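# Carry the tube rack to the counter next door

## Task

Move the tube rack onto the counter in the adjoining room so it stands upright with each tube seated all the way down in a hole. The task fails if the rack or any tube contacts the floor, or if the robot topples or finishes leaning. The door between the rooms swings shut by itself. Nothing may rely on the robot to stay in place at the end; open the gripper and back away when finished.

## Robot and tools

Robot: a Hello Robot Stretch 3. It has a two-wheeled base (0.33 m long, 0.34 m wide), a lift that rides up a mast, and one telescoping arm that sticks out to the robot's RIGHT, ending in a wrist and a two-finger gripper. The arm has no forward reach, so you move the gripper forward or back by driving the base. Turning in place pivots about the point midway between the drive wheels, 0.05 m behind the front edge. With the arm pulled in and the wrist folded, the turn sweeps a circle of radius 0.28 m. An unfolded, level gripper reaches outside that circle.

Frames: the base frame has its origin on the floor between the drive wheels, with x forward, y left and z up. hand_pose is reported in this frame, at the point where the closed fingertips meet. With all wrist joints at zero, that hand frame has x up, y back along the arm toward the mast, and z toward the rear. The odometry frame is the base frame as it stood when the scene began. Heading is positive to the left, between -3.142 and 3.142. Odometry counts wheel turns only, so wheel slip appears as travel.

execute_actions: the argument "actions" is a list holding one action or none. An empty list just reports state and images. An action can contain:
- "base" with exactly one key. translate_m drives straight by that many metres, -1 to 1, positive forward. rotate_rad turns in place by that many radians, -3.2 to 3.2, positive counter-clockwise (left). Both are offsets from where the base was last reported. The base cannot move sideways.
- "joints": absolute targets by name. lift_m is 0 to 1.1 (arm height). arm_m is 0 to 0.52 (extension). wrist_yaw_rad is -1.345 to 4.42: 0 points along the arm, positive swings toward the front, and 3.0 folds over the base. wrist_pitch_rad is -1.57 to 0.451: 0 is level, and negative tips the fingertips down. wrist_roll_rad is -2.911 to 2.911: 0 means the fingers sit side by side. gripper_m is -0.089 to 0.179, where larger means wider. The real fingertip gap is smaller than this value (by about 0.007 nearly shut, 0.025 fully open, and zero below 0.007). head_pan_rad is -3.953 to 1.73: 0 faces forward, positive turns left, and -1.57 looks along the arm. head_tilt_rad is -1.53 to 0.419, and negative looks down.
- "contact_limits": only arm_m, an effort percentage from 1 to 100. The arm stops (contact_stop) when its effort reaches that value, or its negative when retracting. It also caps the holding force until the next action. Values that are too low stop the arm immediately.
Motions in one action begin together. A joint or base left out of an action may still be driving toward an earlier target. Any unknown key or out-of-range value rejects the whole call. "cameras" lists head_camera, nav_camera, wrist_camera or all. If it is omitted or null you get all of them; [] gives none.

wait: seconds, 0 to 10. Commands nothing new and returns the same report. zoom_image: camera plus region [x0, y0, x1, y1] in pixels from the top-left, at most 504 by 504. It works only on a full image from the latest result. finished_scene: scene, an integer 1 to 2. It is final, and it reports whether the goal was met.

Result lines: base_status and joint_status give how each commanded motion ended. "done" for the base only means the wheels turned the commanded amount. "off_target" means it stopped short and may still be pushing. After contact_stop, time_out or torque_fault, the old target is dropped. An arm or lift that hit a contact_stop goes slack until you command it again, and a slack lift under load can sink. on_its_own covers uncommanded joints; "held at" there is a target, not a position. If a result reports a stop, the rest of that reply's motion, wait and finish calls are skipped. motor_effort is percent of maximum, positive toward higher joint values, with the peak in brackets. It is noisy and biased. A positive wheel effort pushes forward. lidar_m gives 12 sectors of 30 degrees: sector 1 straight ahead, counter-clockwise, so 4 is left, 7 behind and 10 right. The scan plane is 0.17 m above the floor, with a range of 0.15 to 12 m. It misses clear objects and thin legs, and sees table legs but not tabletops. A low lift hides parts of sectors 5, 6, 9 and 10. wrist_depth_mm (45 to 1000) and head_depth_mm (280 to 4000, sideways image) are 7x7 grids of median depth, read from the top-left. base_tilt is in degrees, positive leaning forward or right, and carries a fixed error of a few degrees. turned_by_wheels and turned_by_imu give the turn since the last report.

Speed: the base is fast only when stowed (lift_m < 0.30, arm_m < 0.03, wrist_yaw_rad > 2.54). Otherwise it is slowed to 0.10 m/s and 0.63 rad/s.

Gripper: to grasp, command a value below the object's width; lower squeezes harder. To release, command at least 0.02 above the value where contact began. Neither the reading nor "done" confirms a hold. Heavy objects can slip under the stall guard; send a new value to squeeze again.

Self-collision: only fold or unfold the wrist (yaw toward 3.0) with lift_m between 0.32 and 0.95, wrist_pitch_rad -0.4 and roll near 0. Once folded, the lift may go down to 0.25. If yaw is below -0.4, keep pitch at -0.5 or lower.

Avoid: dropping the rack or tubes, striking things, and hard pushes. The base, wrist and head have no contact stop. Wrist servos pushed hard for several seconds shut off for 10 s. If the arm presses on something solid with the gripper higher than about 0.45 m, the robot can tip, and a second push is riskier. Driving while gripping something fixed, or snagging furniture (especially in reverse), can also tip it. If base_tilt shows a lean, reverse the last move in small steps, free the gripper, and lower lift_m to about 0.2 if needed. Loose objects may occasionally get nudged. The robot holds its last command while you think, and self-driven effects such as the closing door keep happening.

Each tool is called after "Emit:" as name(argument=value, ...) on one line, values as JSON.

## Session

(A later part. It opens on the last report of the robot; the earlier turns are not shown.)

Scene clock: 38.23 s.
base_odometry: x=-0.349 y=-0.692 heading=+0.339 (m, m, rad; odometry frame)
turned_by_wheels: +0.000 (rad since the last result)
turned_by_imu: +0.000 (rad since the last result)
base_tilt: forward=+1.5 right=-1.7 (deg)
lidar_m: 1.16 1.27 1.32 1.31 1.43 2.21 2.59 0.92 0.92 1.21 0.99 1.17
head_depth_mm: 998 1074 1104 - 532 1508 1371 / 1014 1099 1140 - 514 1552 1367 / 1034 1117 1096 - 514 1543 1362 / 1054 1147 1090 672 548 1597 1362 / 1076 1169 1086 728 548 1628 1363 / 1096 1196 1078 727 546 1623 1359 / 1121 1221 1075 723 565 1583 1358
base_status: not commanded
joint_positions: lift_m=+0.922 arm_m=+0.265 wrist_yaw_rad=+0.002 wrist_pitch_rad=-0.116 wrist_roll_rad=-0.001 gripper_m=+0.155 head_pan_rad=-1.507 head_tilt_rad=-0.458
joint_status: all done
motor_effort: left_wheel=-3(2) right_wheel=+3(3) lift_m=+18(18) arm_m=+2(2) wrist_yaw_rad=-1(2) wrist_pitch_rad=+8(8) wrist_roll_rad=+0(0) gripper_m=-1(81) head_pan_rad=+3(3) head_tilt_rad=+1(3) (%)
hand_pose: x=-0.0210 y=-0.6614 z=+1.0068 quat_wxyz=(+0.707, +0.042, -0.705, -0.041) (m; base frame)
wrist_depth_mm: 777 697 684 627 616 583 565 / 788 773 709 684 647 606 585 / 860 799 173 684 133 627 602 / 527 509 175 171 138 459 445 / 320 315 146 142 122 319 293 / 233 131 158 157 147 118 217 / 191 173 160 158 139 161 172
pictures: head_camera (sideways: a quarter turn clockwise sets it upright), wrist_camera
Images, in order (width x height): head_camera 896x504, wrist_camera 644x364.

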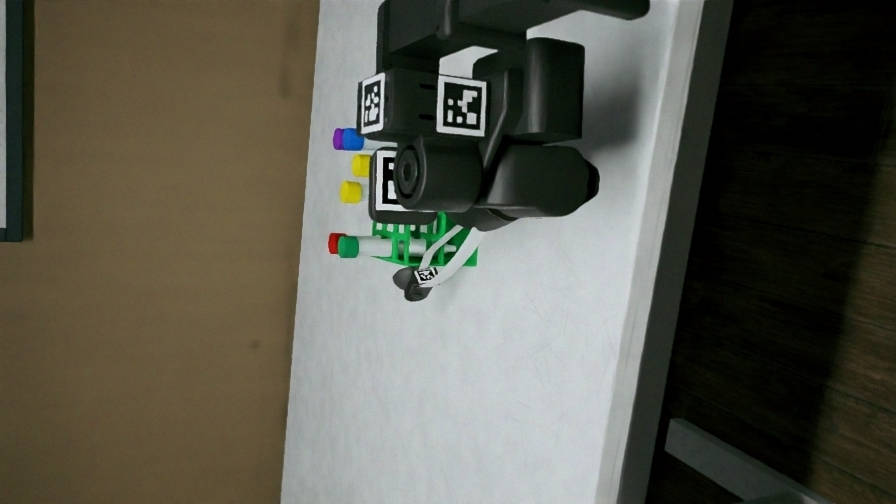

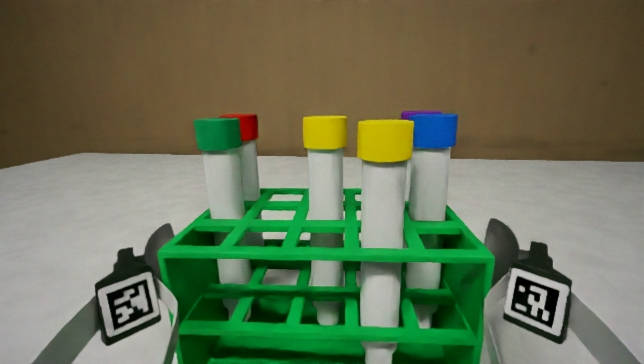

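Emit:
execute_actions(actions=[{"joints": {"gripper_m": 0.14}}], cameras=["head_camera", "wrist_camera"])

Scene clock: 40.50 s.
base_odometry: x=-0.349 y=-0.692 heading=+0.339 (m, m, rad; odometry frame)
turned_by_wheels: +0.000 (rad since the last result)
turned_by_imu: -0.001 (rad since the last result)
base_tilt: forward=+1.5 right=-1.8 (deg)
lidar_m: 1.16 1.27 1.32 1.30 1.43 2.20 2.59 0.92 0.92 1.21 0.99 1.17
head_depth_mm: 996 1072 1108 - 533 1511 1371 / 1016 1096 1139 - 514 1551 1367 / 1033 1118 1094 - 512 1555 1370 / 1053 1147 1088 673 549 1583 1361 / 1078 1164 1090 728 548 1627 1358 / 1098 1188 1081 725 546 1631 1357 / 1123 1219 1077 722 564 1585 1355
base_status: not commanded
joint_positions: lift_m=+0.922 arm_m=+0.265 wrist_yaw_rad=+0.002 wrist_pitch_rad=-0.116 wrist_roll_rad=-0.001 gripper_m=+0.140 head_pan_rad=-1.507 head_tilt_rad=-0.458
joint_status: all done
motor_effort: left_wheel=-2(3) right_wheel=+3(3) lift_m=+18(18) arm_m=+2(2) wrist_yaw_rad=-2(2) wrist_pitch_rad=+9(8) wrist_roll_rad=+0(0) gripper_m=-3(64) head_pan_rad=+3(3) head_tilt_rad=+2(2) (%)
hand_pose: x=-0.0210 y=-0.6614 z=+1.0068 quat_wxyz=(+0.707, +0.042, -0.705, -0.041) (m; base frame)
wrist_depth_mm: 787 739 682 660 626 584 560 / 814 747 699 682 641 614 582 / 848 800 179 701 138 636 609 / 514 511 180 196 144 462 454 / 322 317 144 143 127 298 294 / 232 232 158 165 150 138 216 / 186 173 161 165 146 163 172
pictures: head_camera (sideways: a quarter turn clockwise sets it upright), wrist_camera
Images, in order (width x height): head_camera 896x504, wrist_camera 644x364.

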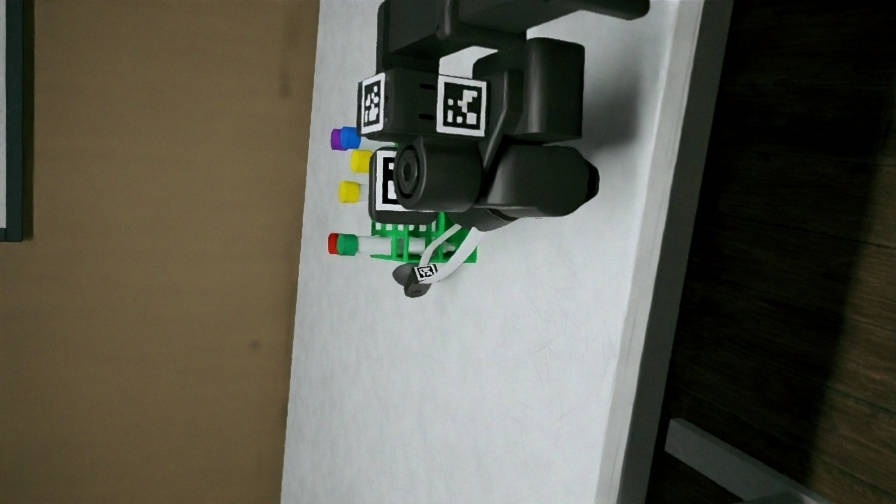

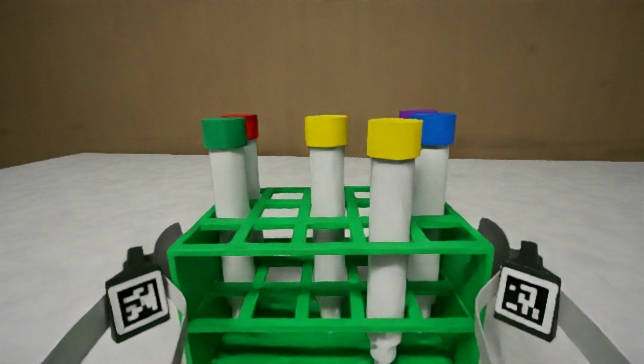

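Emit:
execute_actions(actions=[{"joints": {"gripper_m": 0.10}}], cameras=["head_camera", "wrist_camera"])

Scene clock: 41.57 s.
base_odometry: x=-0.349 y=-0.692 heading=+0.339 (m, m, rad; odometry frame)
turned_by_wheels: +0.000 (rad since the last result)
turned_by_imu: +0.000 (rad since the last result)
base_tilt: forward=+1.4 right=-1.7 (deg)
lidar_m: 1.16 1.27 1.31 1.30 1.43 2.19 2.59 0.92 0.92 1.21 0.99 1.17
head_depth_mm: 996 1080 1100 - 534 1507 1365 / 1017 1101 1136 - 514 1546 1364 / 1035 1117 1096 - 513 1551 1363 / 1054 1144 1089 680 549 1586 1359 / 1075 1167 1086 728 547 1625 1365 / 1095 1191 1082 727 546 1622 1359 / 1119 1221 1075 724 565 1586 1351
base_status: not commanded
joint_positions: lift_m=+0.922 arm_m=+0.265 wrist_yaw_rad=+0.002 wrist_pitch_rad=-0.116 wrist_roll_rad=-0.001 gripper_m=+0.101 head_pan_rad=-1.507 head_tilt_rad=-0.458
joint_status: all done
motor_effort: left_wheel=-2(3) right_wheel=+3(3) lift_m=+18(18) arm_m=+2(2) wrist_yaw_rad=-1(1) wrist_pitch_rad=+9(9) wrist_roll_rad=+0(0) gripper_m=-15(90) head_pan_rad=+3(2) head_tilt_rad=+2(2) (%)
hand_pose: x=-0.0210 y=-0.6614 z=+1.0068 quat_wxyz=(+0.707, +0.042, -0.705, -0.041) (m; base frame)
wrist_depth_mm: 755 735 699 652 621 579 562 / 794 762 695 671 648 612 581 / 870 796 717 674 138 632 598 / 515 520 180 185 144 469 450 / 325 321 144 143 129 295 291 / 232 226 160 165 149 137 218 / 186 173 160 166 153 164 172
pictures: head_camera (sideways: a quarter turn clockwise sets it upright), wrist_camera
Images, in order (width x height): head_camera 896x504, wrist_camera 644x364.

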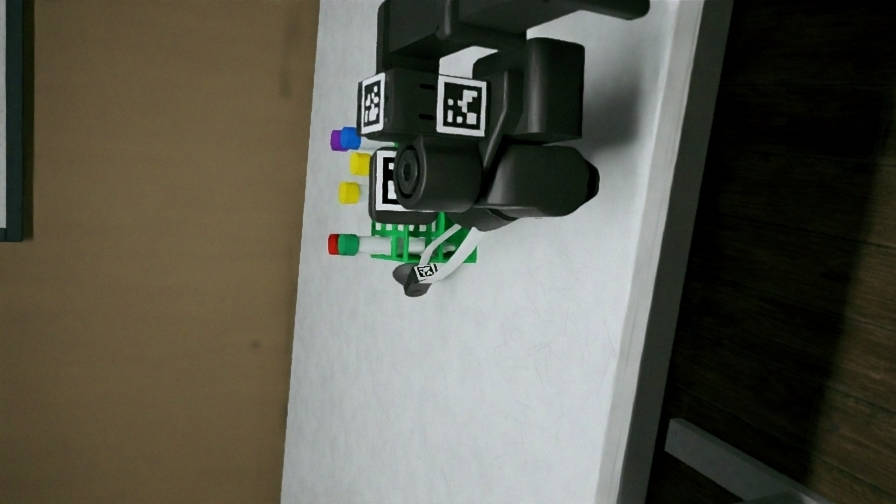

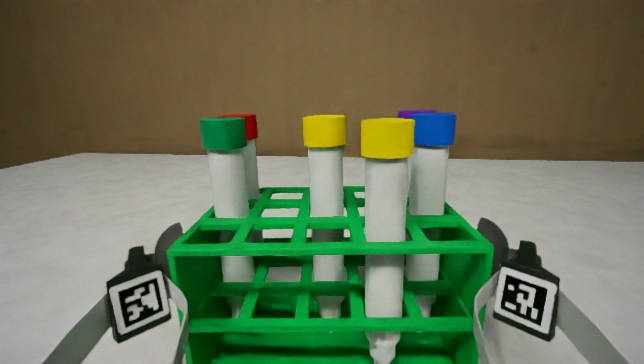

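Emit:
execute_actions(actions=[{"joints": {"gripper_m": 0.091}}], cameras=[])

Emit:
execute_actions(actions=[{"joints": {"lift_m": 0.94}}], cameras=["head_camera", "wrist_camera"])

Scene clock: 42.30 s.
base_odometry: x=-0.349 y=-0.692 heading=+0.339 (m, m, rad; odometry frame)
turned_by_wheels: +0.000 (rad since the last result)
turned_by_imu: +0.000 (rad since the last result)
base_tilt: forward=+1.4 right=-1.7 (deg)
lidar_m: 1.16 1.28 1.32 1.31 1.43 2.20 2.59 0.92 0.92 1.21 0.99 1.18
head_depth_mm: 995 1074 1104 - 533 1509 1370 / 1018 1094 1142 - 514 1546 1365 / 1037 1115 1098 - 513 1547 1363 / 1054 1144 1087 679 549 1586 1363 / 1073 1164 1085 727 548 1634 1362 / 1098 1192 1081 725 547 1628 1359 / 1121 1216 1073 725 565 1585 1359
base_status: not commanded
joint_positions: lift_m=+0.922 arm_m=+0.265 wrist_yaw_rad=+0.002 wrist_pitch_rad=-0.116 wrist_roll_rad=-0.001 gripper_m=+0.092 head_pan_rad=-1.507 head_tilt_rad=-0.458
joint_status: all done
motor_effort: left_wheel=-2(3) right_wheel=+3(3) lift_m=+18(18) arm_m=+2(2) wrist_yaw_rad=-1(3) wrist_pitch_rad=+8(8) wrist_roll_rad=+0(0) gripper_m=-18(62) head_pan_rad=+3(3) head_tilt_rad=+2(3) (%)
hand_pose: x=-0.0210 y=-0.6614 z=+1.0068 quat_wxyz=(+0.707, +0.042, -0.705, -0.041) (m; base frame)
wrist_depth_mm: 764 721 685 651 614 585 564 / 789 747 700 689 645 604 591 / 840 784 738 694 137 646 613 / 523 512 182 196 144 461 446 / 318 317 144 144 128 296 293 / 231 226 159 165 150 138 217 / 187 173 161 165 147 163 173
pictures: none
No camera images: the call's "cameras" was empty. Leave "cameras" out to get every camera's image.

Scene clock: 43.20 s.
base_odometry: x=-0.349 y=-0.692 heading=+0.339 (m, m, rad; odometry frame)
turned_by_wheels: +0.000 (rad since the last result)
turned_by_imu: +0.000 (rad since the last result)
base_tilt: forward=+1.5 right=-1.7 (deg)
lidar_m: 1.16 1.27 1.31 1.31 1.43 2.21 2.59 0.92 0.92 1.21 0.99 1.17
head_depth_mm: 998 1074 1124 - 532 1511 1367 / 1013 1096 1153 - 532 1544 1371 / 1035 1119 1170 - 522 1545 1368 / 1052 1143 1090 671 549 1587 1363 / 1079 1167 1085 729 547 1628 1360 / 1094 1190 1080 726 546 1625 1362 / 1123 1221 1080 723 564 1580 1361
base_status: not commanded
joint_positions: lift_m=+0.939 arm_m=+0.265 wrist_yaw_rad=+0.002 wrist_pitch_rad=-0.127 wrist_roll_rad=-0.001 gripper_m=+0.092 head_pan_rad=-1.507 head_tilt_rad=-0.458
joint_status: all done
motor_effort: left_wheel=-2(3) right_wheel=+3(3) lift_m=+51(52) arm_m=+2(2) wrist_yaw_rad=-1(2) wrist_pitch_rad=+14(15) wrist_roll_rad=+0(0) gripper_m=-17(18) head_pan_rad=+2(3) head_tilt_rad=+2(3) (%)
hand_pose: x=-0.0210 y=-0.6608 z=+1.0218 quat_wxyz=(+0.706, +0.046, -0.705, -0.044) (m; base frame)
wrist_depth_mm: 757 728 668 643 612 585 572 / 836 773 714 665 647 602 586 / 855 797 731 714 154 657 614 / 572 544 186 472 153 506 487 / 357 347 153 157 131 337 323 / 259 249 161 163 150 137 241 / 211 191 163 167 141 180 190
pictures: head_camera (sideways: a quarter turn clockwise sets it upright), wrist_camera
Images, in order (width x height): head_camera 896x504, wrist_camera 644x364.

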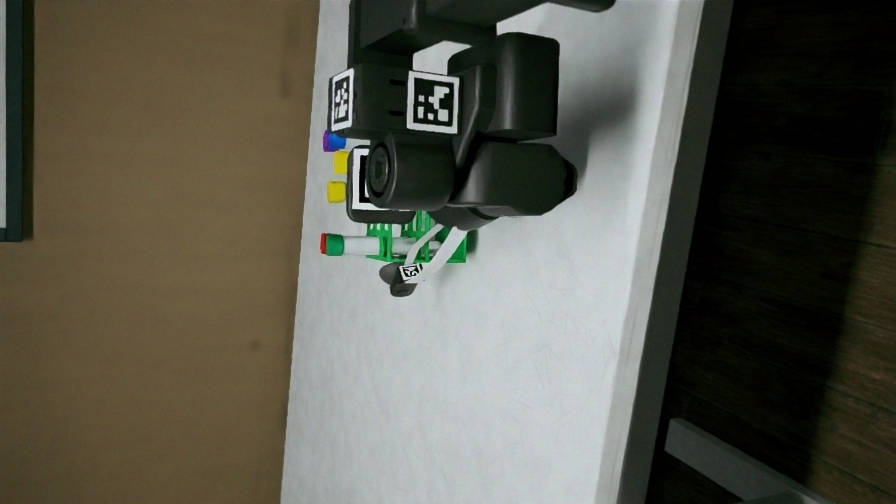

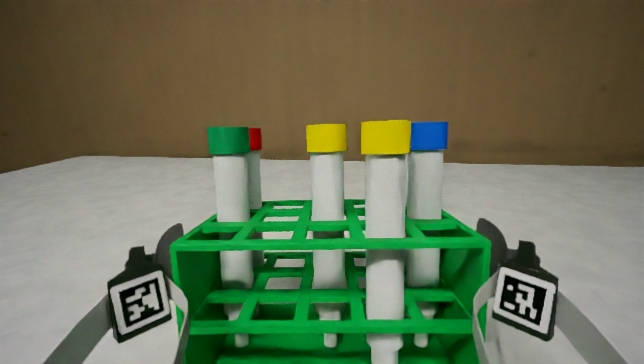

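Emit:
execute_actions(actions=[{"joints": {"lift_m": 0.921}}], cameras=["wrist_camera"])

Scene clock: 44.23 s.
base_odometry: x=-0.349 y=-0.692 heading=+0.339 (m, m, rad; odometry frame)
turned_by_wheels: +0.000 (rad since the last result)
turned_by_imu: +0.000 (rad since the last result)
base_tilt: forward=+1.5 right=-1.7 (deg)
lidar_m: 1.16 1.27 1.31 1.31 1.43 2.20 2.59 0.92 0.92 1.21 0.99 1.17
head_depth_mm: 998 1077 1101 - 532 1513 1368 / 1013 1097 1138 - 515 1546 1365 / 1033 1121 1097 - 513 1546 1365 / 1051 1146 1088 682 549 1592 1367 / 1077 1163 1084 729 547 1630 1358 / 1097 1195 1080 725 546 1625 1361 / 1119 1217 1075 723 565 1581 1358
base_status: not commanded
joint_positions: lift_m=+0.922 arm_m=+0.265 wrist_yaw_rad=+0.002 wrist_pitch_rad=-0.118 wrist_roll_rad=-0.001 gripper_m=+0.092 head_pan_rad=-1.507 head_tilt_rad=-0.458
joint_status: all done
motor_effort: left_wheel=-3(2) right_wheel=+3(3) lift_m=+18(43) arm_m=+2(2) wrist_yaw_rad=-1(2) wrist_pitch_rad=+10(14) wrist_roll_rad=+0(0) gripper_m=-17(17) head_pan_rad=+3(3) head_tilt_rad=+2(3) (%)
hand_pose: x=-0.0210 y=-0.6612 z=+1.0063 quat_wxyz=(+0.706, +0.043, -0.705, -0.041) (m; base frame)
wrist_depth_mm: 763 732 683 639 614 581 565 / 816 750 719 674 641 605 580 / 835 827 730 698 136 628 609 / 504 510 182 196 144 461 447 / 324 319 145 152 129 295 291 / 232 224 160 165 149 137 217 / 189 172 150 158 145 164 170
pictures: wrist_camera
Images, in order (width x height): wrist_camera 644x364.

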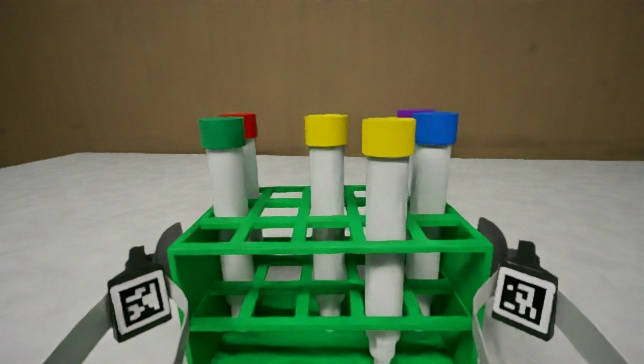

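Emit:
zoom_image(camera="wrist_camera", region=[420, 190, 594, 364])

Emit:
zoom_image(camera="wrist_camera", region=[70, 190, 244, 364])

Region (420, 190, 594, 364) of wrist_camera's 644x364 image, scaled by 2.897.

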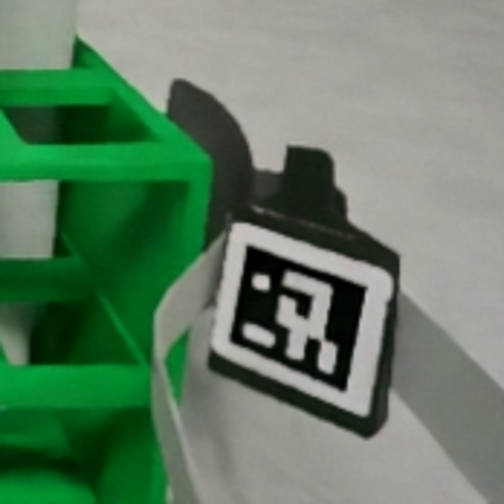

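Region (70, 190, 244, 364) of wrist_camera's 644x364 image, scaled by 2.897.

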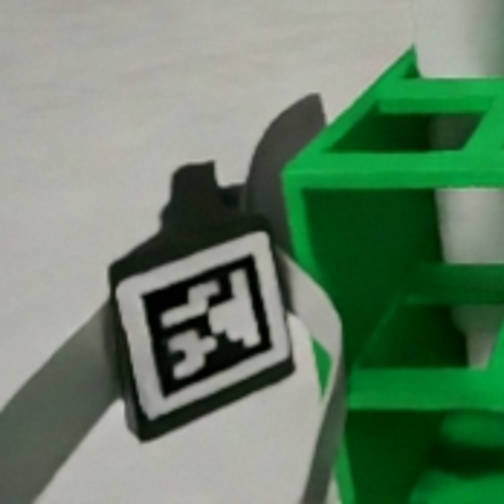

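Emit:
execute_actions(actions=[{"joints": {"gripper_m": 0.179}}], cameras=[])

Emit:
execute_actions(actions=[{"joints": {"lift_m": 1.042, "wrist_pitch_rad": -0.17}}], cameras=["wrist_camera"])

Emit:
execute_actions(actions=[{"joints": {"wrist_pitch_rad": -0.585, "arm_m": 0.30}}], cameras=["head_camera", "wrist_camera"])

Scene clock: 51.50 s.
base_odometry: x=-0.349 y=-0.692 heading=+0.339 (m, m, rad; odometry frame)
turned_by_wheels: +0.000 (rad since the last result)
turned_by_imu: -0.002 (rad since the last result)
base_tilt: forward=+1.5 right=-1.7 (deg)
lidar_m: 1.16 1.27 1.31 1.31 1.43 2.20 2.60 0.92 0.92 1.21 0.99 1.17
head_depth_mm: 996 1072 1106 - 532 1507 1366 / 1016 1097 1141 - 513 1543 1370 / 1033 1122 1092 - 514 1548 1367 / 1056 1141 1088 683 549 1590 1368 / 1075 1167 1085 727 548 1630 1363 / 1100 1194 1082 725 546 1625 1357 / 1121 1216 1079 724 566 1581 1360
base_status: not commanded
joint_positions: lift_m=+0.922 arm_m=+0.265 wrist_yaw_rad=+0.002 wrist_pitch_rad=-0.117 wrist_roll_rad=-0.001 gripper_m=+0.179 head_pan_rad=-1.507 head_tilt_rad=-0.458
joint_status: all done
motor_effort: left_wheel=-3(3) right_wheel=+3(3) lift_m=+17(17) arm_m=+2(2) wrist_yaw_rad=-3(2) wrist_pitch_rad=+9(10) wrist_roll_rad=+0(0) gripper_m=+0(83) head_pan_rad=+2(2) head_tilt_rad=+2(2) (%)
hand_pose: x=-0.0210 y=-0.6613 z=+1.0065 quat_wxyz=(+0.707, +0.042, -0.705, -0.041) (m; base frame)
wrist_depth_mm: 771 722 698 634 614 586 566 / 798 781 715 677 636 603 592 / 837 791 730 694 138 649 606 / 526 507 181 197 146 457 442 / 323 319 151 152 129 294 290 / 240 205 161 165 149 199 222 / - 180 150 159 145 166 161
pictures: none
No camera images: the call's "cameras" was empty. Leave "cameras" out to get every camera's image.

Scene clock: 53.43 s.
base_odometry: x=-0.349 y=-0.692 heading=+0.339 (m, m, rad; odometry frame)
turned_by_wheels: +0.000 (rad since the last result)
turned_by_imu: +0.000 (rad since the last result)
base_tilt: forward=+1.6 right=-1.6 (deg)
lidar_m: 1.16 1.27 1.32 1.30 1.43 2.20 2.59 0.92 0.92 1.21 0.99 1.17
head_depth_mm: 996 - - 735 552 1516 1371 / 1015 - - 704 551 1550 1368 / 1037 1098 - 679 549 1555 1365 / 1054 1142 1132 691 549 1589 1364 / 1076 1167 1086 726 547 1631 1367 / 1100 1193 1080 726 546 1625 1361 / 1120 1219 1076 722 565 1581 1350
base_status: not commanded
joint_positions: lift_m=+1.041 arm_m=+0.265 wrist_yaw_rad=+0.002 wrist_pitch_rad=-0.184 wrist_roll_rad=-0.001 gripper_m=+0.179 head_pan_rad=-1.507 head_tilt_rad=-0.458
joint_status: all done
motor_effort: left_wheel=-2(3) right_wheel=+2(2) lift_m=+50(52) arm_m=+2(2) wrist_yaw_rad=-2(2) wrist_pitch_rad=+8(8) wrist_roll_rad=+0(0) gripper_m=+0(0) head_pan_rad=+3(3) head_tilt_rad=+2(3) (%)
hand_pose: x=-0.0211 y=-0.6571 z=+1.1095 quat_wxyz=(+0.705, +0.066, -0.703, -0.065) (m; base frame)
wrist_depth_mm: 777 707 681 645 614 584 555 / 787 743 731 682 637 612 588 / 866 802 751 731 687 633 597 / 887 757 748 710 694 667 629 / 521 515 506 504 490 482 477 / 391 382 352 375 355 371 372 / - 310 288 208 184 297 282
pictures: wrist_camera
Images, in order (width x height): wrist_camera 644x364.

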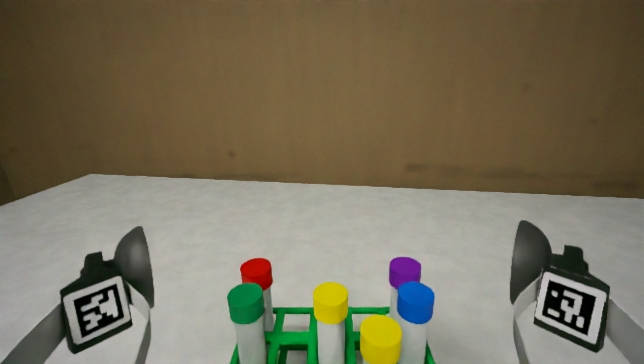

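Scene clock: 54.73 s.
base_odometry: x=-0.349 y=-0.692 heading=+0.339 (m, m, rad; odometry frame)
turned_by_wheels: +0.000 (rad since the last result)
turned_by_imu: +0.000 (rad since the last result)
base_tilt: forward=+1.6 right=-1.8 (deg)
lidar_m: 1.16 1.27 1.32 1.30 1.43 2.21 2.59 0.92 0.92 1.21 0.99 1.17
head_depth_mm: 998 - 968 737 551 1515 1364 / 1015 - - 701 551 1544 1370 / 1033 1094 - 670 550 1548 1367 / 1057 1139 1093 692 548 1586 1370 / 1075 1167 1084 727 547 1618 1359 / 1098 1196 1078 725 546 1635 1357 / 1119 1219 1073 724 566 1590 1357
base_status: not commanded
joint_positions: lift_m=+1.041 arm_m=+0.300 wrist_yaw_rad=+0.002 wrist_pitch_rad=-0.594 wrist_roll_rad=-0.001 gripper_m=+0.179 head_pan_rad=-1.507 head_tilt_rad=-0.458
joint_status: all done
motor_effort: left_wheel=-3(2) right_wheel=+3(3) lift_m=+50(50) arm_m=+2(3) wrist_yaw_rad=-2(3) wrist_pitch_rad=+5(7) wrist_roll_rad=+0(0) gripper_m=+0(0) head_pan_rad=+2(2) head_tilt_rad=+3(1) (%)
hand_pose: x=-0.0212 y=-0.6434 z=+1.0167 quat_wxyz=(+0.677, +0.208, -0.675, -0.207) (m; base frame)
wrist_depth_mm: 682 676 640 619 597 567 536 / 477 471 462 445 447 438 428 / 373 373 172 356 155 345 341 / 306 299 180 180 137 288 282 / 259 257 171 167 154 247 242 / 226 221 191 170 165 214 213 / - 192 194 192 189 189 182
pictures: head_camera (sideways: a quarter turn clockwise sets it upright), wrist_camera
Images, in order (width x height): head_camera 896x504, wrist_camera 644x364.

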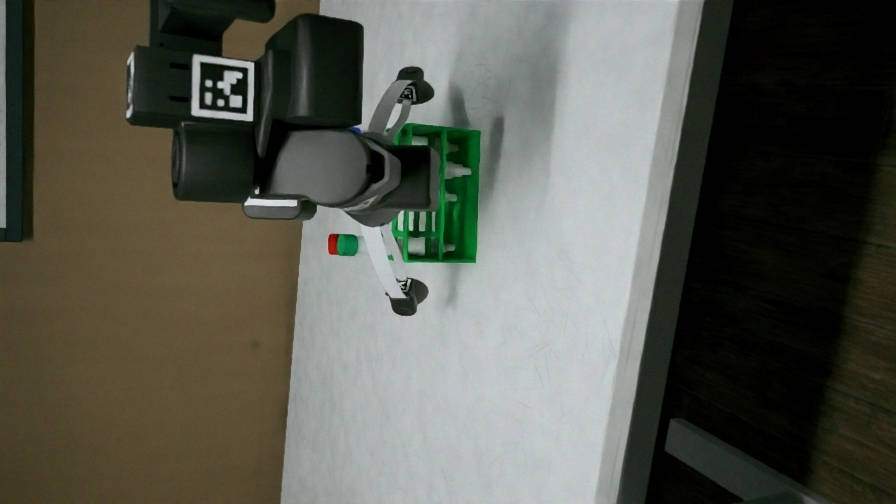

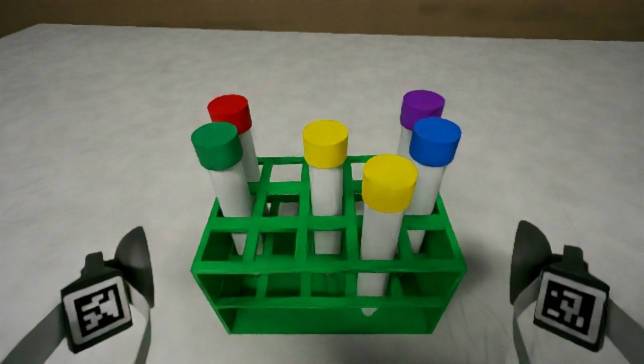

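Emit:
execute_actions(actions=[{"joints": {"arm_m": 0.341, "lift_m": 1.034}}], cameras=["head_camera", "wrist_camera"])

Scene clock: 57.03 s.
base_odometry: x=-0.349 y=-0.692 heading=+0.339 (m, m, rad; odometry frame)
turned_by_wheels: +0.000 (rad since the last result)
turned_by_imu: -0.001 (rad since the last result)
base_tilt: forward=+1.4 right=-1.7 (deg)
lidar_m: 1.16 1.27 1.32 1.30 1.43 2.19 2.59 0.92 0.92 1.21 0.99 1.17
head_depth_mm: 998 1047 1031 737 552 1515 1366 / 1016 - - 699 551 1550 1369 / 1037 1095 - 679 549 1546 1361 / 1054 1140 1169 682 549 1587 1369 / 1074 1167 1087 726 547 1638 1357 / 1096 1192 1082 728 547 1634 1357 / 1122 1215 1072 725 565 1566 1355
base_status: not commanded
joint_positions: lift_m=+1.035 arm_m=+0.341 wrist_yaw_rad=+0.002 wrist_pitch_rad=-0.595 wrist_roll_rad=-0.001 gripper_m=+0.179 head_pan_rad=-1.507 head_tilt_rad=-0.458
joint_status: all done
motor_effort: left_wheel=-3(3) right_wheel=+3(2) lift_m=+18(44) arm_m=+2(6) wrist_yaw_rad=-2(3) wrist_pitch_rad=+5(6) wrist_roll_rad=+0(0) gripper_m=+0(0) head_pan_rad=+3(3) head_tilt_rad=+2(2) (%)
hand_pose: x=-0.0212 y=-0.6843 z=+1.0097 quat_wxyz=(+0.677, +0.208, -0.675, -0.207) (m; base frame)
wrist_depth_mm: 656 634 597 575 555 541 515 / 462 455 440 437 431 419 415 / 363 357 342 344 340 336 329 / 291 280 139 109 160 258 271 / 250 240 144 138 91 230 233 / 218 210 129 128 82 196 206 / - 181 146 146 110 135 175
pictures: head_camera (sideways: a quarter turn clockwise sets it upright), wrist_camera
Images, in order (width x height): head_camera 896x504, wrist_camera 644x364.

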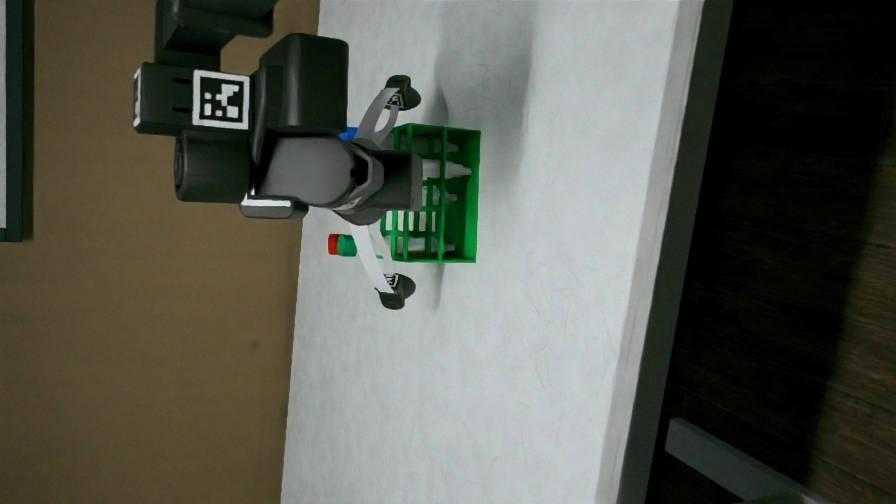

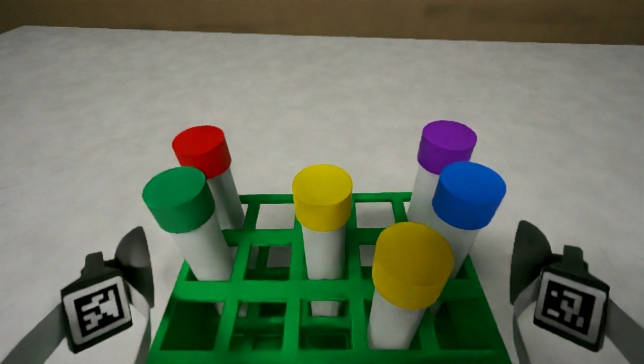

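Emit:
execute_actions(actions=[{"joints": {"gripper_m": 0.146}}], cameras=["head_camera", "wrist_camera"])

Scene clock: 57.90 s.
base_odometry: x=-0.349 y=-0.692 heading=+0.339 (m, m, rad; odometry frame)
turned_by_wheels: +0.000 (rad since the last result)
turned_by_imu: +0.000 (rad since the last result)
base_tilt: forward=+1.4 right=-1.7 (deg)
lidar_m: 1.17 1.27 1.32 1.31 1.43 2.20 2.59 0.92 0.92 1.21 0.99 1.17
head_depth_mm: 995 1050 1029 735 552 1509 1366 / 1013 - - 701 550 1543 1365 / 1035 1096 - 680 550 1542 1363 / 1053 1144 1130 685 549 1583 1365 / 1077 1168 1086 728 547 1628 1360 / 1099 1190 1081 725 547 1624 1352 / 1118 1222 1075 723 565 1584 1356
base_status: not commanded
joint_positions: lift_m=+1.035 arm_m=+0.341 wrist_yaw_rad=+0.002 wrist_pitch_rad=-0.594 wrist_roll_rad=-0.001 gripper_m=+0.146 head_pan_rad=-1.507 head_tilt_rad=-0.458
joint_status: all done
motor_effort: left_wheel=-2(2) right_wheel=+2(3) lift_m=+18(18) arm_m=+2(2) wrist_yaw_rad=-1(2) wrist_pitch_rad=+5(6) wrist_roll_rad=+0(0) gripper_m=-2(84) head_pan_rad=+3(2) head_tilt_rad=+2(2) (%)
hand_pose: x=-0.0212 y=-0.6845 z=+1.0100 quat_wxyz=(+0.677, +0.208, -0.675, -0.206) (m; base frame)
wrist_depth_mm: 647 629 603 584 567 530 504 / 471 458 450 446 434 423 418 / 363 361 350 346 340 337 330 / 297 294 135 165 165 257 272 / 248 248 140 129 105 230 238 / 218 - 131 130 83 134 205 / 194 182 149 151 110 139 182
pictures: head_camera (sideways: a quarter turn clockwise sets it upright), wrist_camera
Images, in order (width x height): head_camera 896x504, wrist_camera 644x364.

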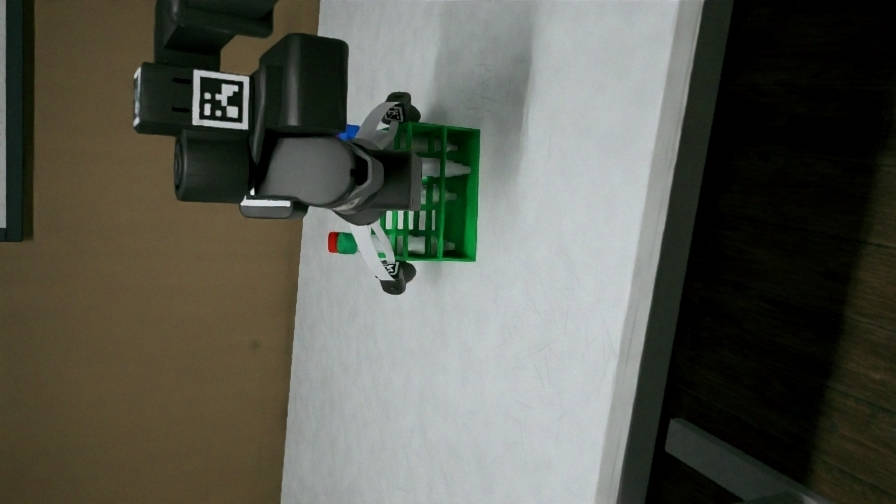

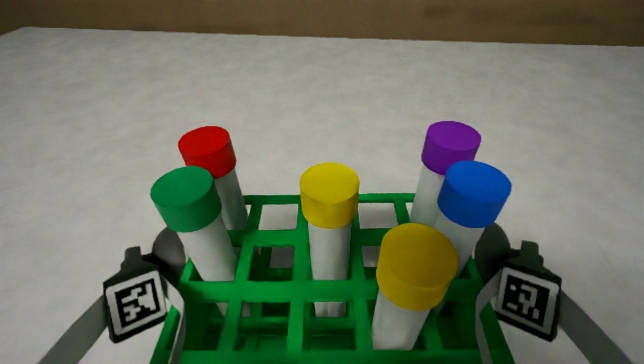

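Emit:
execute_actions(actions=[{"joints": {"gripper_m": 0.092}}], cameras=["head_camera", "wrist_camera"])

Scene clock: 59.03 s.
base_odometry: x=-0.349 y=-0.692 heading=+0.339 (m, m, rad; odometry frame)
turned_by_wheels: +0.000 (rad since the last result)
turned_by_imu: +0.000 (rad since the last result)
base_tilt: forward=+1.5 right=-1.6 (deg)
lidar_m: 1.16 1.27 1.32 1.30 1.43 2.20 2.59 0.92 0.92 1.21 0.99 1.17
head_depth_mm: 998 1046 1033 735 552 1519 1373 / 1019 - 904 699 551 1555 1360 / 1036 1096 - 680 551 1550 1370 / 1051 1142 1135 685 548 1591 1356 / 1076 1167 1086 727 547 1628 1366 / 1099 1199 1079 724 546 1634 1357 / 1122 1218 1076 725 565 1588 1358
base_status: not commanded
joint_positions: lift_m=+1.035 arm_m=+0.341 wrist_yaw_rad=+0.002 wrist_pitch_rad=-0.593 wrist_roll_rad=-0.001 gripper_m=+0.093 head_pan_rad=-1.507 head_tilt_rad=-0.458
joint_status: all done
motor_effort: left_wheel=-2(2) right_wheel=+2(2) lift_m=+18(18) arm_m=+2(2) wrist_yaw_rad=-2(2) wrist_pitch_rad=+4(5) wrist_roll_rad=+0(0) gripper_m=-17(90) head_pan_rad=+3(3) head_tilt_rad=+1(3) (%)
hand_pose: x=-0.0212 y=-0.6847 z=+1.0102 quat_wxyz=(+0.677, +0.207, -0.675, -0.206) (m; base frame)
wrist_depth_mm: 661 633 602 580 563 535 524 / 462 460 453 452 438 423 409 / 368 364 350 344 342 340 335 / 297 291 138 165 161 261 275 / 249 247 145 127 92 232 233 / 217 - 130 129 85 134 206 / 194 181 149 151 110 138 182
pictures: head_camera (sideways: a quarter turn clockwise sets it upright), wrist_camera
Images, in order (width x height): head_camera 896x504, wrist_camera 644x364.

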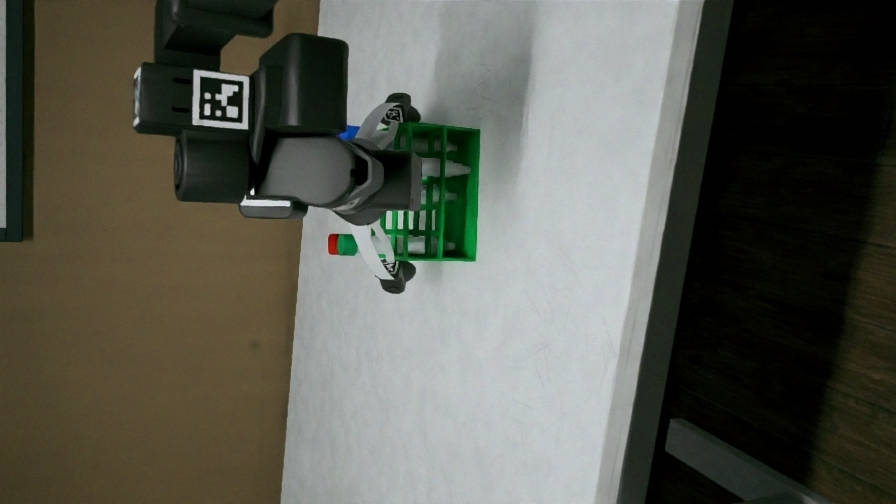

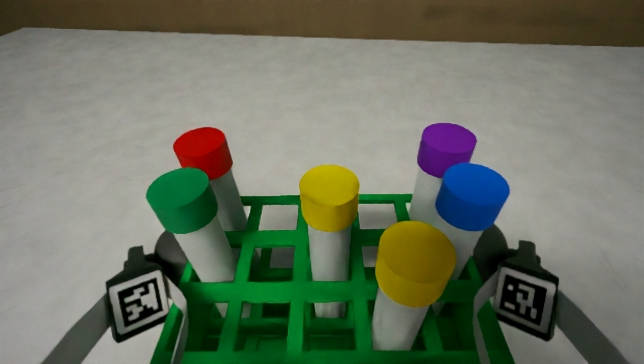

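Emit:
execute_actions(actions=[{"joints": {"lift_m": 1.052}}], cameras=["head_camera", "wrist_camera"])

Scene clock: 60.03 s.
base_odometry: x=-0.349 y=-0.692 heading=+0.339 (m, m, rad; odometry frame)
turned_by_wheels: +0.000 (rad since the last result)
turned_by_imu: +0.000 (rad since the last result)
base_tilt: forward=+1.5 right=-1.6 (deg)
lidar_m: 1.16 1.28 1.32 1.31 1.43 2.20 2.59 0.92 0.92 1.21 0.99 1.18
head_depth_mm: 999 - 1028 736 552 1512 1364 / 1013 - 961 700 550 1546 1370 / 1033 1091 - 670 549 1544 1359 / 1056 1142 1166 692 548 1592 1365 / 1076 1170 1084 728 547 1631 1353 / 1098 1198 1081 726 546 1627 1359 / 1122 1219 1073 724 564 1584 1353
base_status: not commanded
joint_positions: lift_m=+1.051 arm_m=+0.341 wrist_yaw_rad=+0.002 wrist_pitch_rad=-0.603 wrist_roll_rad=-0.001 gripper_m=+0.093 head_pan_rad=-1.507 head_tilt_rad=-0.458
joint_status: all done
motor_effort: left_wheel=-3(2) right_wheel=+2(2) lift_m=+50(53) arm_m=+2(2) wrist_yaw_rad=-2(2) wrist_pitch_rad=+10(10) wrist_roll_rad=+0(0) gripper_m=-17(17) head_pan_rad=+3(3) head_tilt_rad=+2(2) (%)
hand_pose: x=-0.0212 y=-0.6829 z=+1.0249 quat_wxyz=(+0.676, +0.211, -0.674, -0.210) (m; base frame)
wrist_depth_mm: 670 634 623 582 555 553 530 / 490 484 471 468 456 450 437 / 389 377 370 367 363 355 353 / 313 310 136 304 159 278 287 / 266 249 142 106 142 96 250 / 231 - 128 127 81 - 220 / 211 195 150 153 97 139 196
pictures: head_camera (sideways: a quarter turn clockwise sets it upright), wrist_camera
Images, in order (width x height): head_camera 896x504, wrist_camera 644x364.

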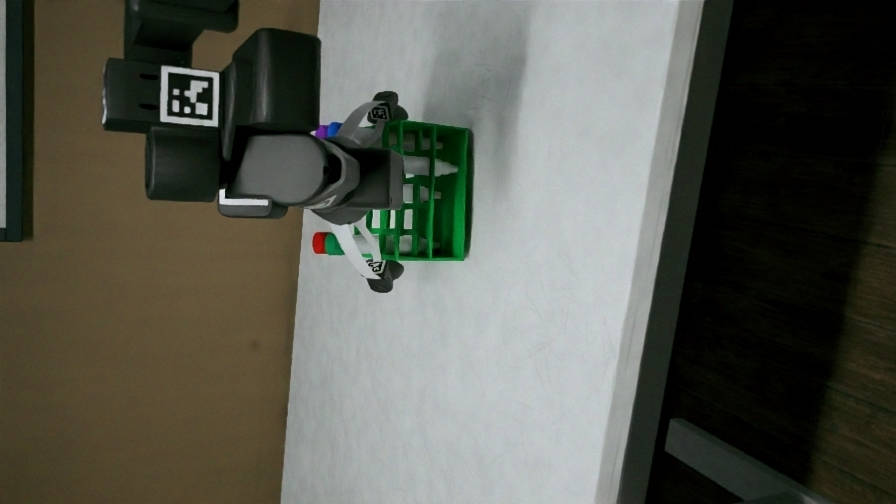

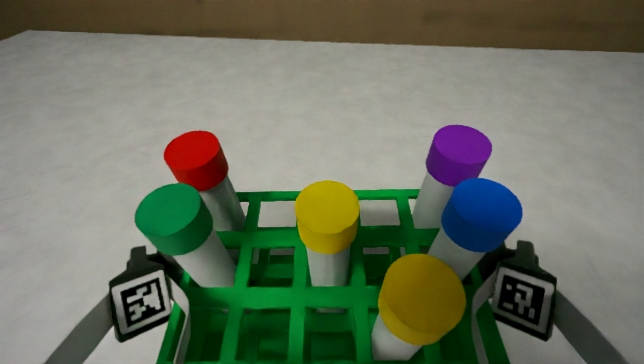

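Emit:
execute_actions(actions=[], cameras=["head_camera", "wrist_camera"])

Scene clock: 60.17 s.
base_odometry: x=-0.349 y=-0.692 heading=+0.339 (m, m, rad; odometry frame)
turned_by_wheels: +0.000 (rad since the last result)
turned_by_imu: +0.000 (rad since the last result)
base_tilt: forward=+1.5 right=-1.6 (deg)
lidar_m: 1.16 1.27 1.32 1.30 1.42 2.20 2.59 0.92 0.92 1.21 1.00 1.17
head_depth_mm: 994 - 1028 735 551 1509 1365 / 1011 - 964 699 550 1547 1366 / 1036 1088 - 670 549 1542 1367 / 1052 1142 1170 691 548 1583 1361 / 1070 1162 1085 727 546 1627 1355 / 1094 1193 1079 726 546 1621 1359 / 1119 1216 1072 724 565 1584 1361
base_status: not commanded
joint_positions: lift_m=+1.051 arm_m=+0.341 wrist_yaw_rad=+0.002 wrist_pitch_rad=-0.603 wrist_roll_rad=-0.001 gripper_m=+0.093 head_pan_rad=-1.507 head_tilt_rad=-0.458
joint_status: all done
motor_effort: left_wheel=-2(2) right_wheel=+2(2) lift_m=+51(53) arm_m=+2(2) wrist_yaw_rad=-2(2) wrist_pitch_rad=+10(10) wrist_roll_rad=+0(0) gripper_m=-17(17) head_pan_rad=+3(3) head_tilt_rad=+3(2) (%)
hand_pose: x=-0.0212 y=-0.6829 z=+1.0249 quat_wxyz=(+0.676, +0.211, -0.674, -0.210) (m; base frame)
wrist_depth_mm: 669 630 604 589 551 536 523 / 492 483 471 471 457 449 445 / 383 380 371 368 364 362 350 / 317 312 136 300 159 278 288 / 267 252 142 107 140 96 251 / 232 - 128 127 81 - 219 / 211 194 150 153 97 140 195
pictures: head_camera (sideways: a quarter turn clockwise sets it upright), wrist_camera
Images, in order (width x height): head_camera 896x504, wrist_camera 644x364.

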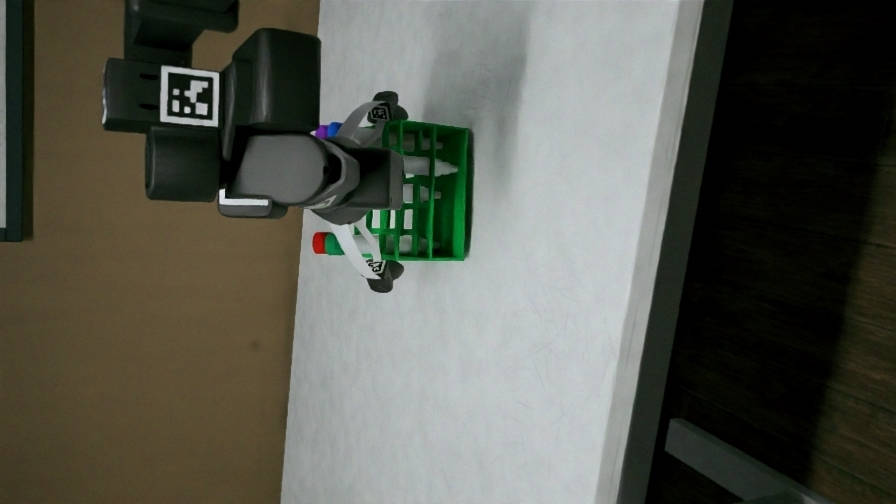

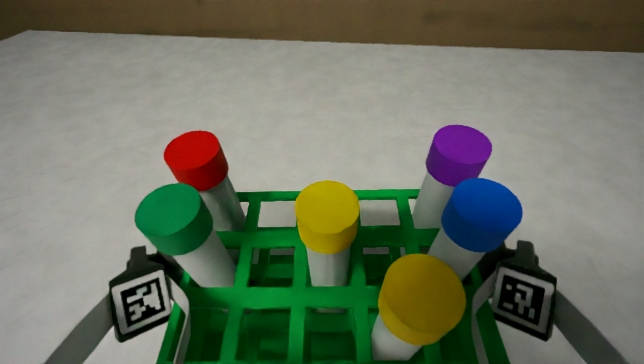

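Emit:
zoom_image(camera="head_camera", region=[295, 80, 515, 300])

Emit:
zoom_image(camera="wrist_camera", region=[90, 170, 284, 364])

Region (295, 80, 515, 300) of head_camera's 896x504 image, scaled by 2.291, with more detail than that image has.

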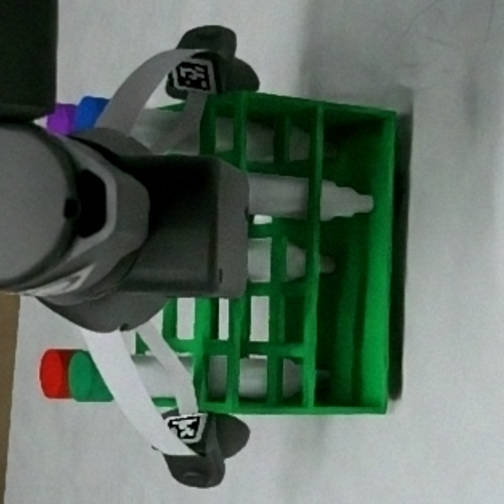

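Region (90, 170, 284, 364) of wrist_camera's 644x364 image, scaled by 2.598.

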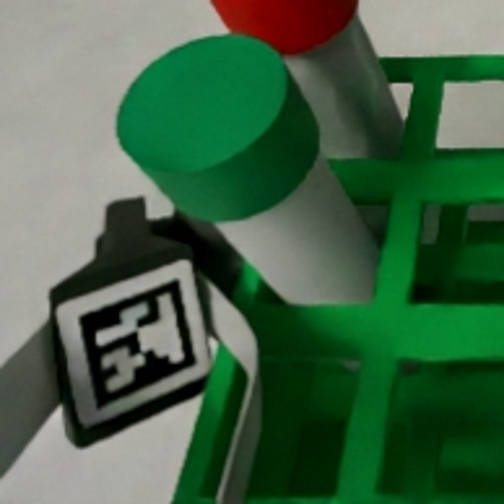

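Emit:
execute_actions(actions=[{"joints": {"lift_m": 1.082}}], cameras=["wrist_camera"])

Emit:
execute_actions(actions=[{"joints": {"wrist_pitch_rad": -0.69}}], cameras=["head_camera", "wrist_camera"])

Scene clock: 62.10 s.
base_odometry: x=-0.349 y=-0.692 heading=+0.339 (m, m, rad; odometry frame)
turned_by_wheels: +0.000 (rad since the last result)
turned_by_imu: +0.000 (rad since the last result)
base_tilt: forward=+1.6 right=-1.6 (deg)
lidar_m: 1.16 1.28 1.31 1.30 1.43 2.20 2.59 0.92 0.92 1.21 0.99 1.17
head_depth_mm: 978 1066 1100 736 551 1512 1361 / 992 - 1028 700 551 1552 1369 / 1027 - - 669 549 1547 1356 / 1052 1145 927 696 549 1582 1358 / 1076 1167 1084 728 547 1628 1360 / 1098 1192 1082 727 546 1634 1357 / 1124 1224 1077 724 565 1581 1356
base_status: not commanded
joint_positions: lift_m=+1.081 arm_m=+0.341 wrist_yaw_rad=+0.002 wrist_pitch_rad=-0.604 wrist_roll_rad=-0.001 gripper_m=+0.093 head_pan_rad=-1.507 head_tilt_rad=-0.458
joint_status: all done
motor_effort: left_wheel=-2(2) right_wheel=+2(2) lift_m=+51(53) arm_m=+2(2) wrist_yaw_rad=-2(2) wrist_pitch_rad=+10(10) wrist_roll_rad=+0(0) gripper_m=-17(16) head_pan_rad=+3(3) head_tilt_rad=+2(2) (%)
hand_pose: x=-0.0212 y=-0.6828 z=+1.0547 quat_wxyz=(+0.676, +0.211, -0.674, -0.210) (m; base frame)
wrist_depth_mm: 689 671 623 605 560 548 513 / 552 543 545 539 515 510 501 / 438 429 420 422 413 405 400 / 363 354 136 347 159 317 337 / 305 287 141 106 142 96 288 / 264 - 128 127 81 - 248 / 241 223 149 153 97 139 222
pictures: wrist_camera
Images, in order (width x height): wrist_camera 644x364.

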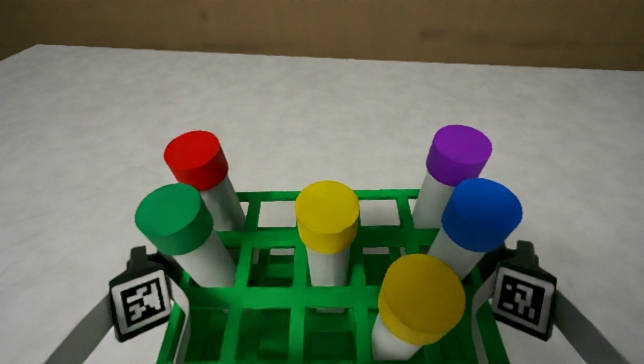

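Scene clock: 62.83 s.
base_odometry: x=-0.349 y=-0.692 heading=+0.339 (m, m, rad; odometry frame)
turned_by_wheels: +0.000 (rad since the last result)
turned_by_imu: +0.000 (rad since the last result)
base_tilt: forward=+1.4 right=-1.6 (deg)
lidar_m: 1.16 1.27 1.31 1.31 1.43 2.20 2.59 0.92 0.92 1.21 0.99 1.17
head_depth_mm: 976 1065 1100 736 552 1510 1364 / 990 - 1097 670 550 1548 1366 / 1026 - - 668 550 1549 1368 / 1052 1143 1174 667 548 1584 1357 / 1074 1162 1085 727 547 1627 1358 / 1097 1193 1080 725 548 1634 1358 / 1118 1216 1076 721 565 1584 1360
base_status: not commanded
joint_positions: lift_m=+1.081 arm_m=+0.341 wrist_yaw_rad=+0.002 wrist_pitch_rad=-0.706 wrist_roll_rad=-0.001 gripper_m=+0.093 head_pan_rad=-1.507 head_tilt_rad=-0.458
joint_status: all done
motor_effort: left_wheel=-2(3) right_wheel=+2(2) lift_m=+51(51) arm_m=+2(2) wrist_yaw_rad=-2(2) wrist_pitch_rad=+9(8) wrist_roll_rad=+0(0) gripper_m=-16(17) head_pan_rad=+3(3) head_tilt_rad=+2(2) (%)
hand_pose: x=-0.0213 y=-0.6650 z=+1.0356 quat_wxyz=(+0.664, +0.245, -0.663, -0.244) (m; base frame)
wrist_depth_mm: 558 550 528 517 513 514 492 / 440 429 431 419 416 414 400 / 365 360 355 347 347 340 339 / 312 311 137 300 159 283 289 / 273 260 143 109 141 102 257 / 243 - 128 126 82 - 230 / 222 207 150 153 108 139 208
pictures: head_camera (sideways: a quarter turn clockwise sets it upright), wrist_camera
Images, in order (width x height): head_camera 896x504, wrist_camera 644x364.

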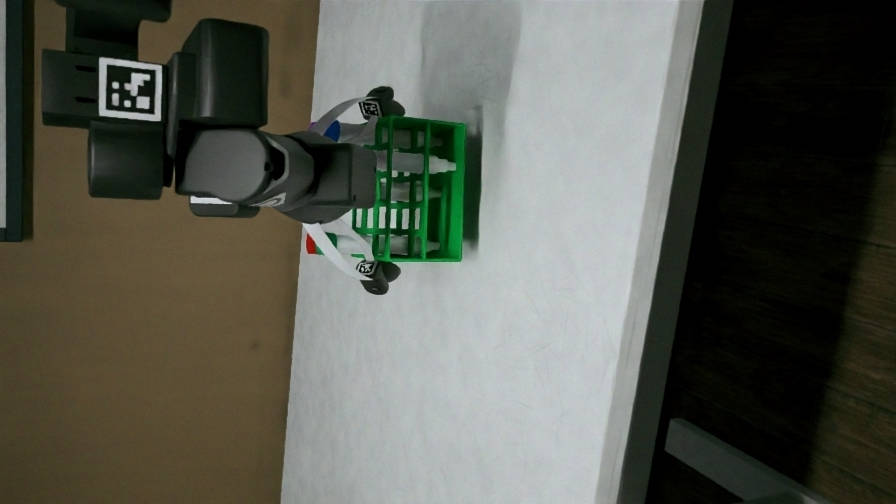

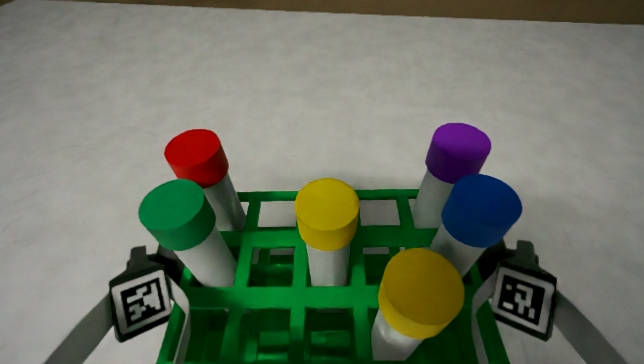

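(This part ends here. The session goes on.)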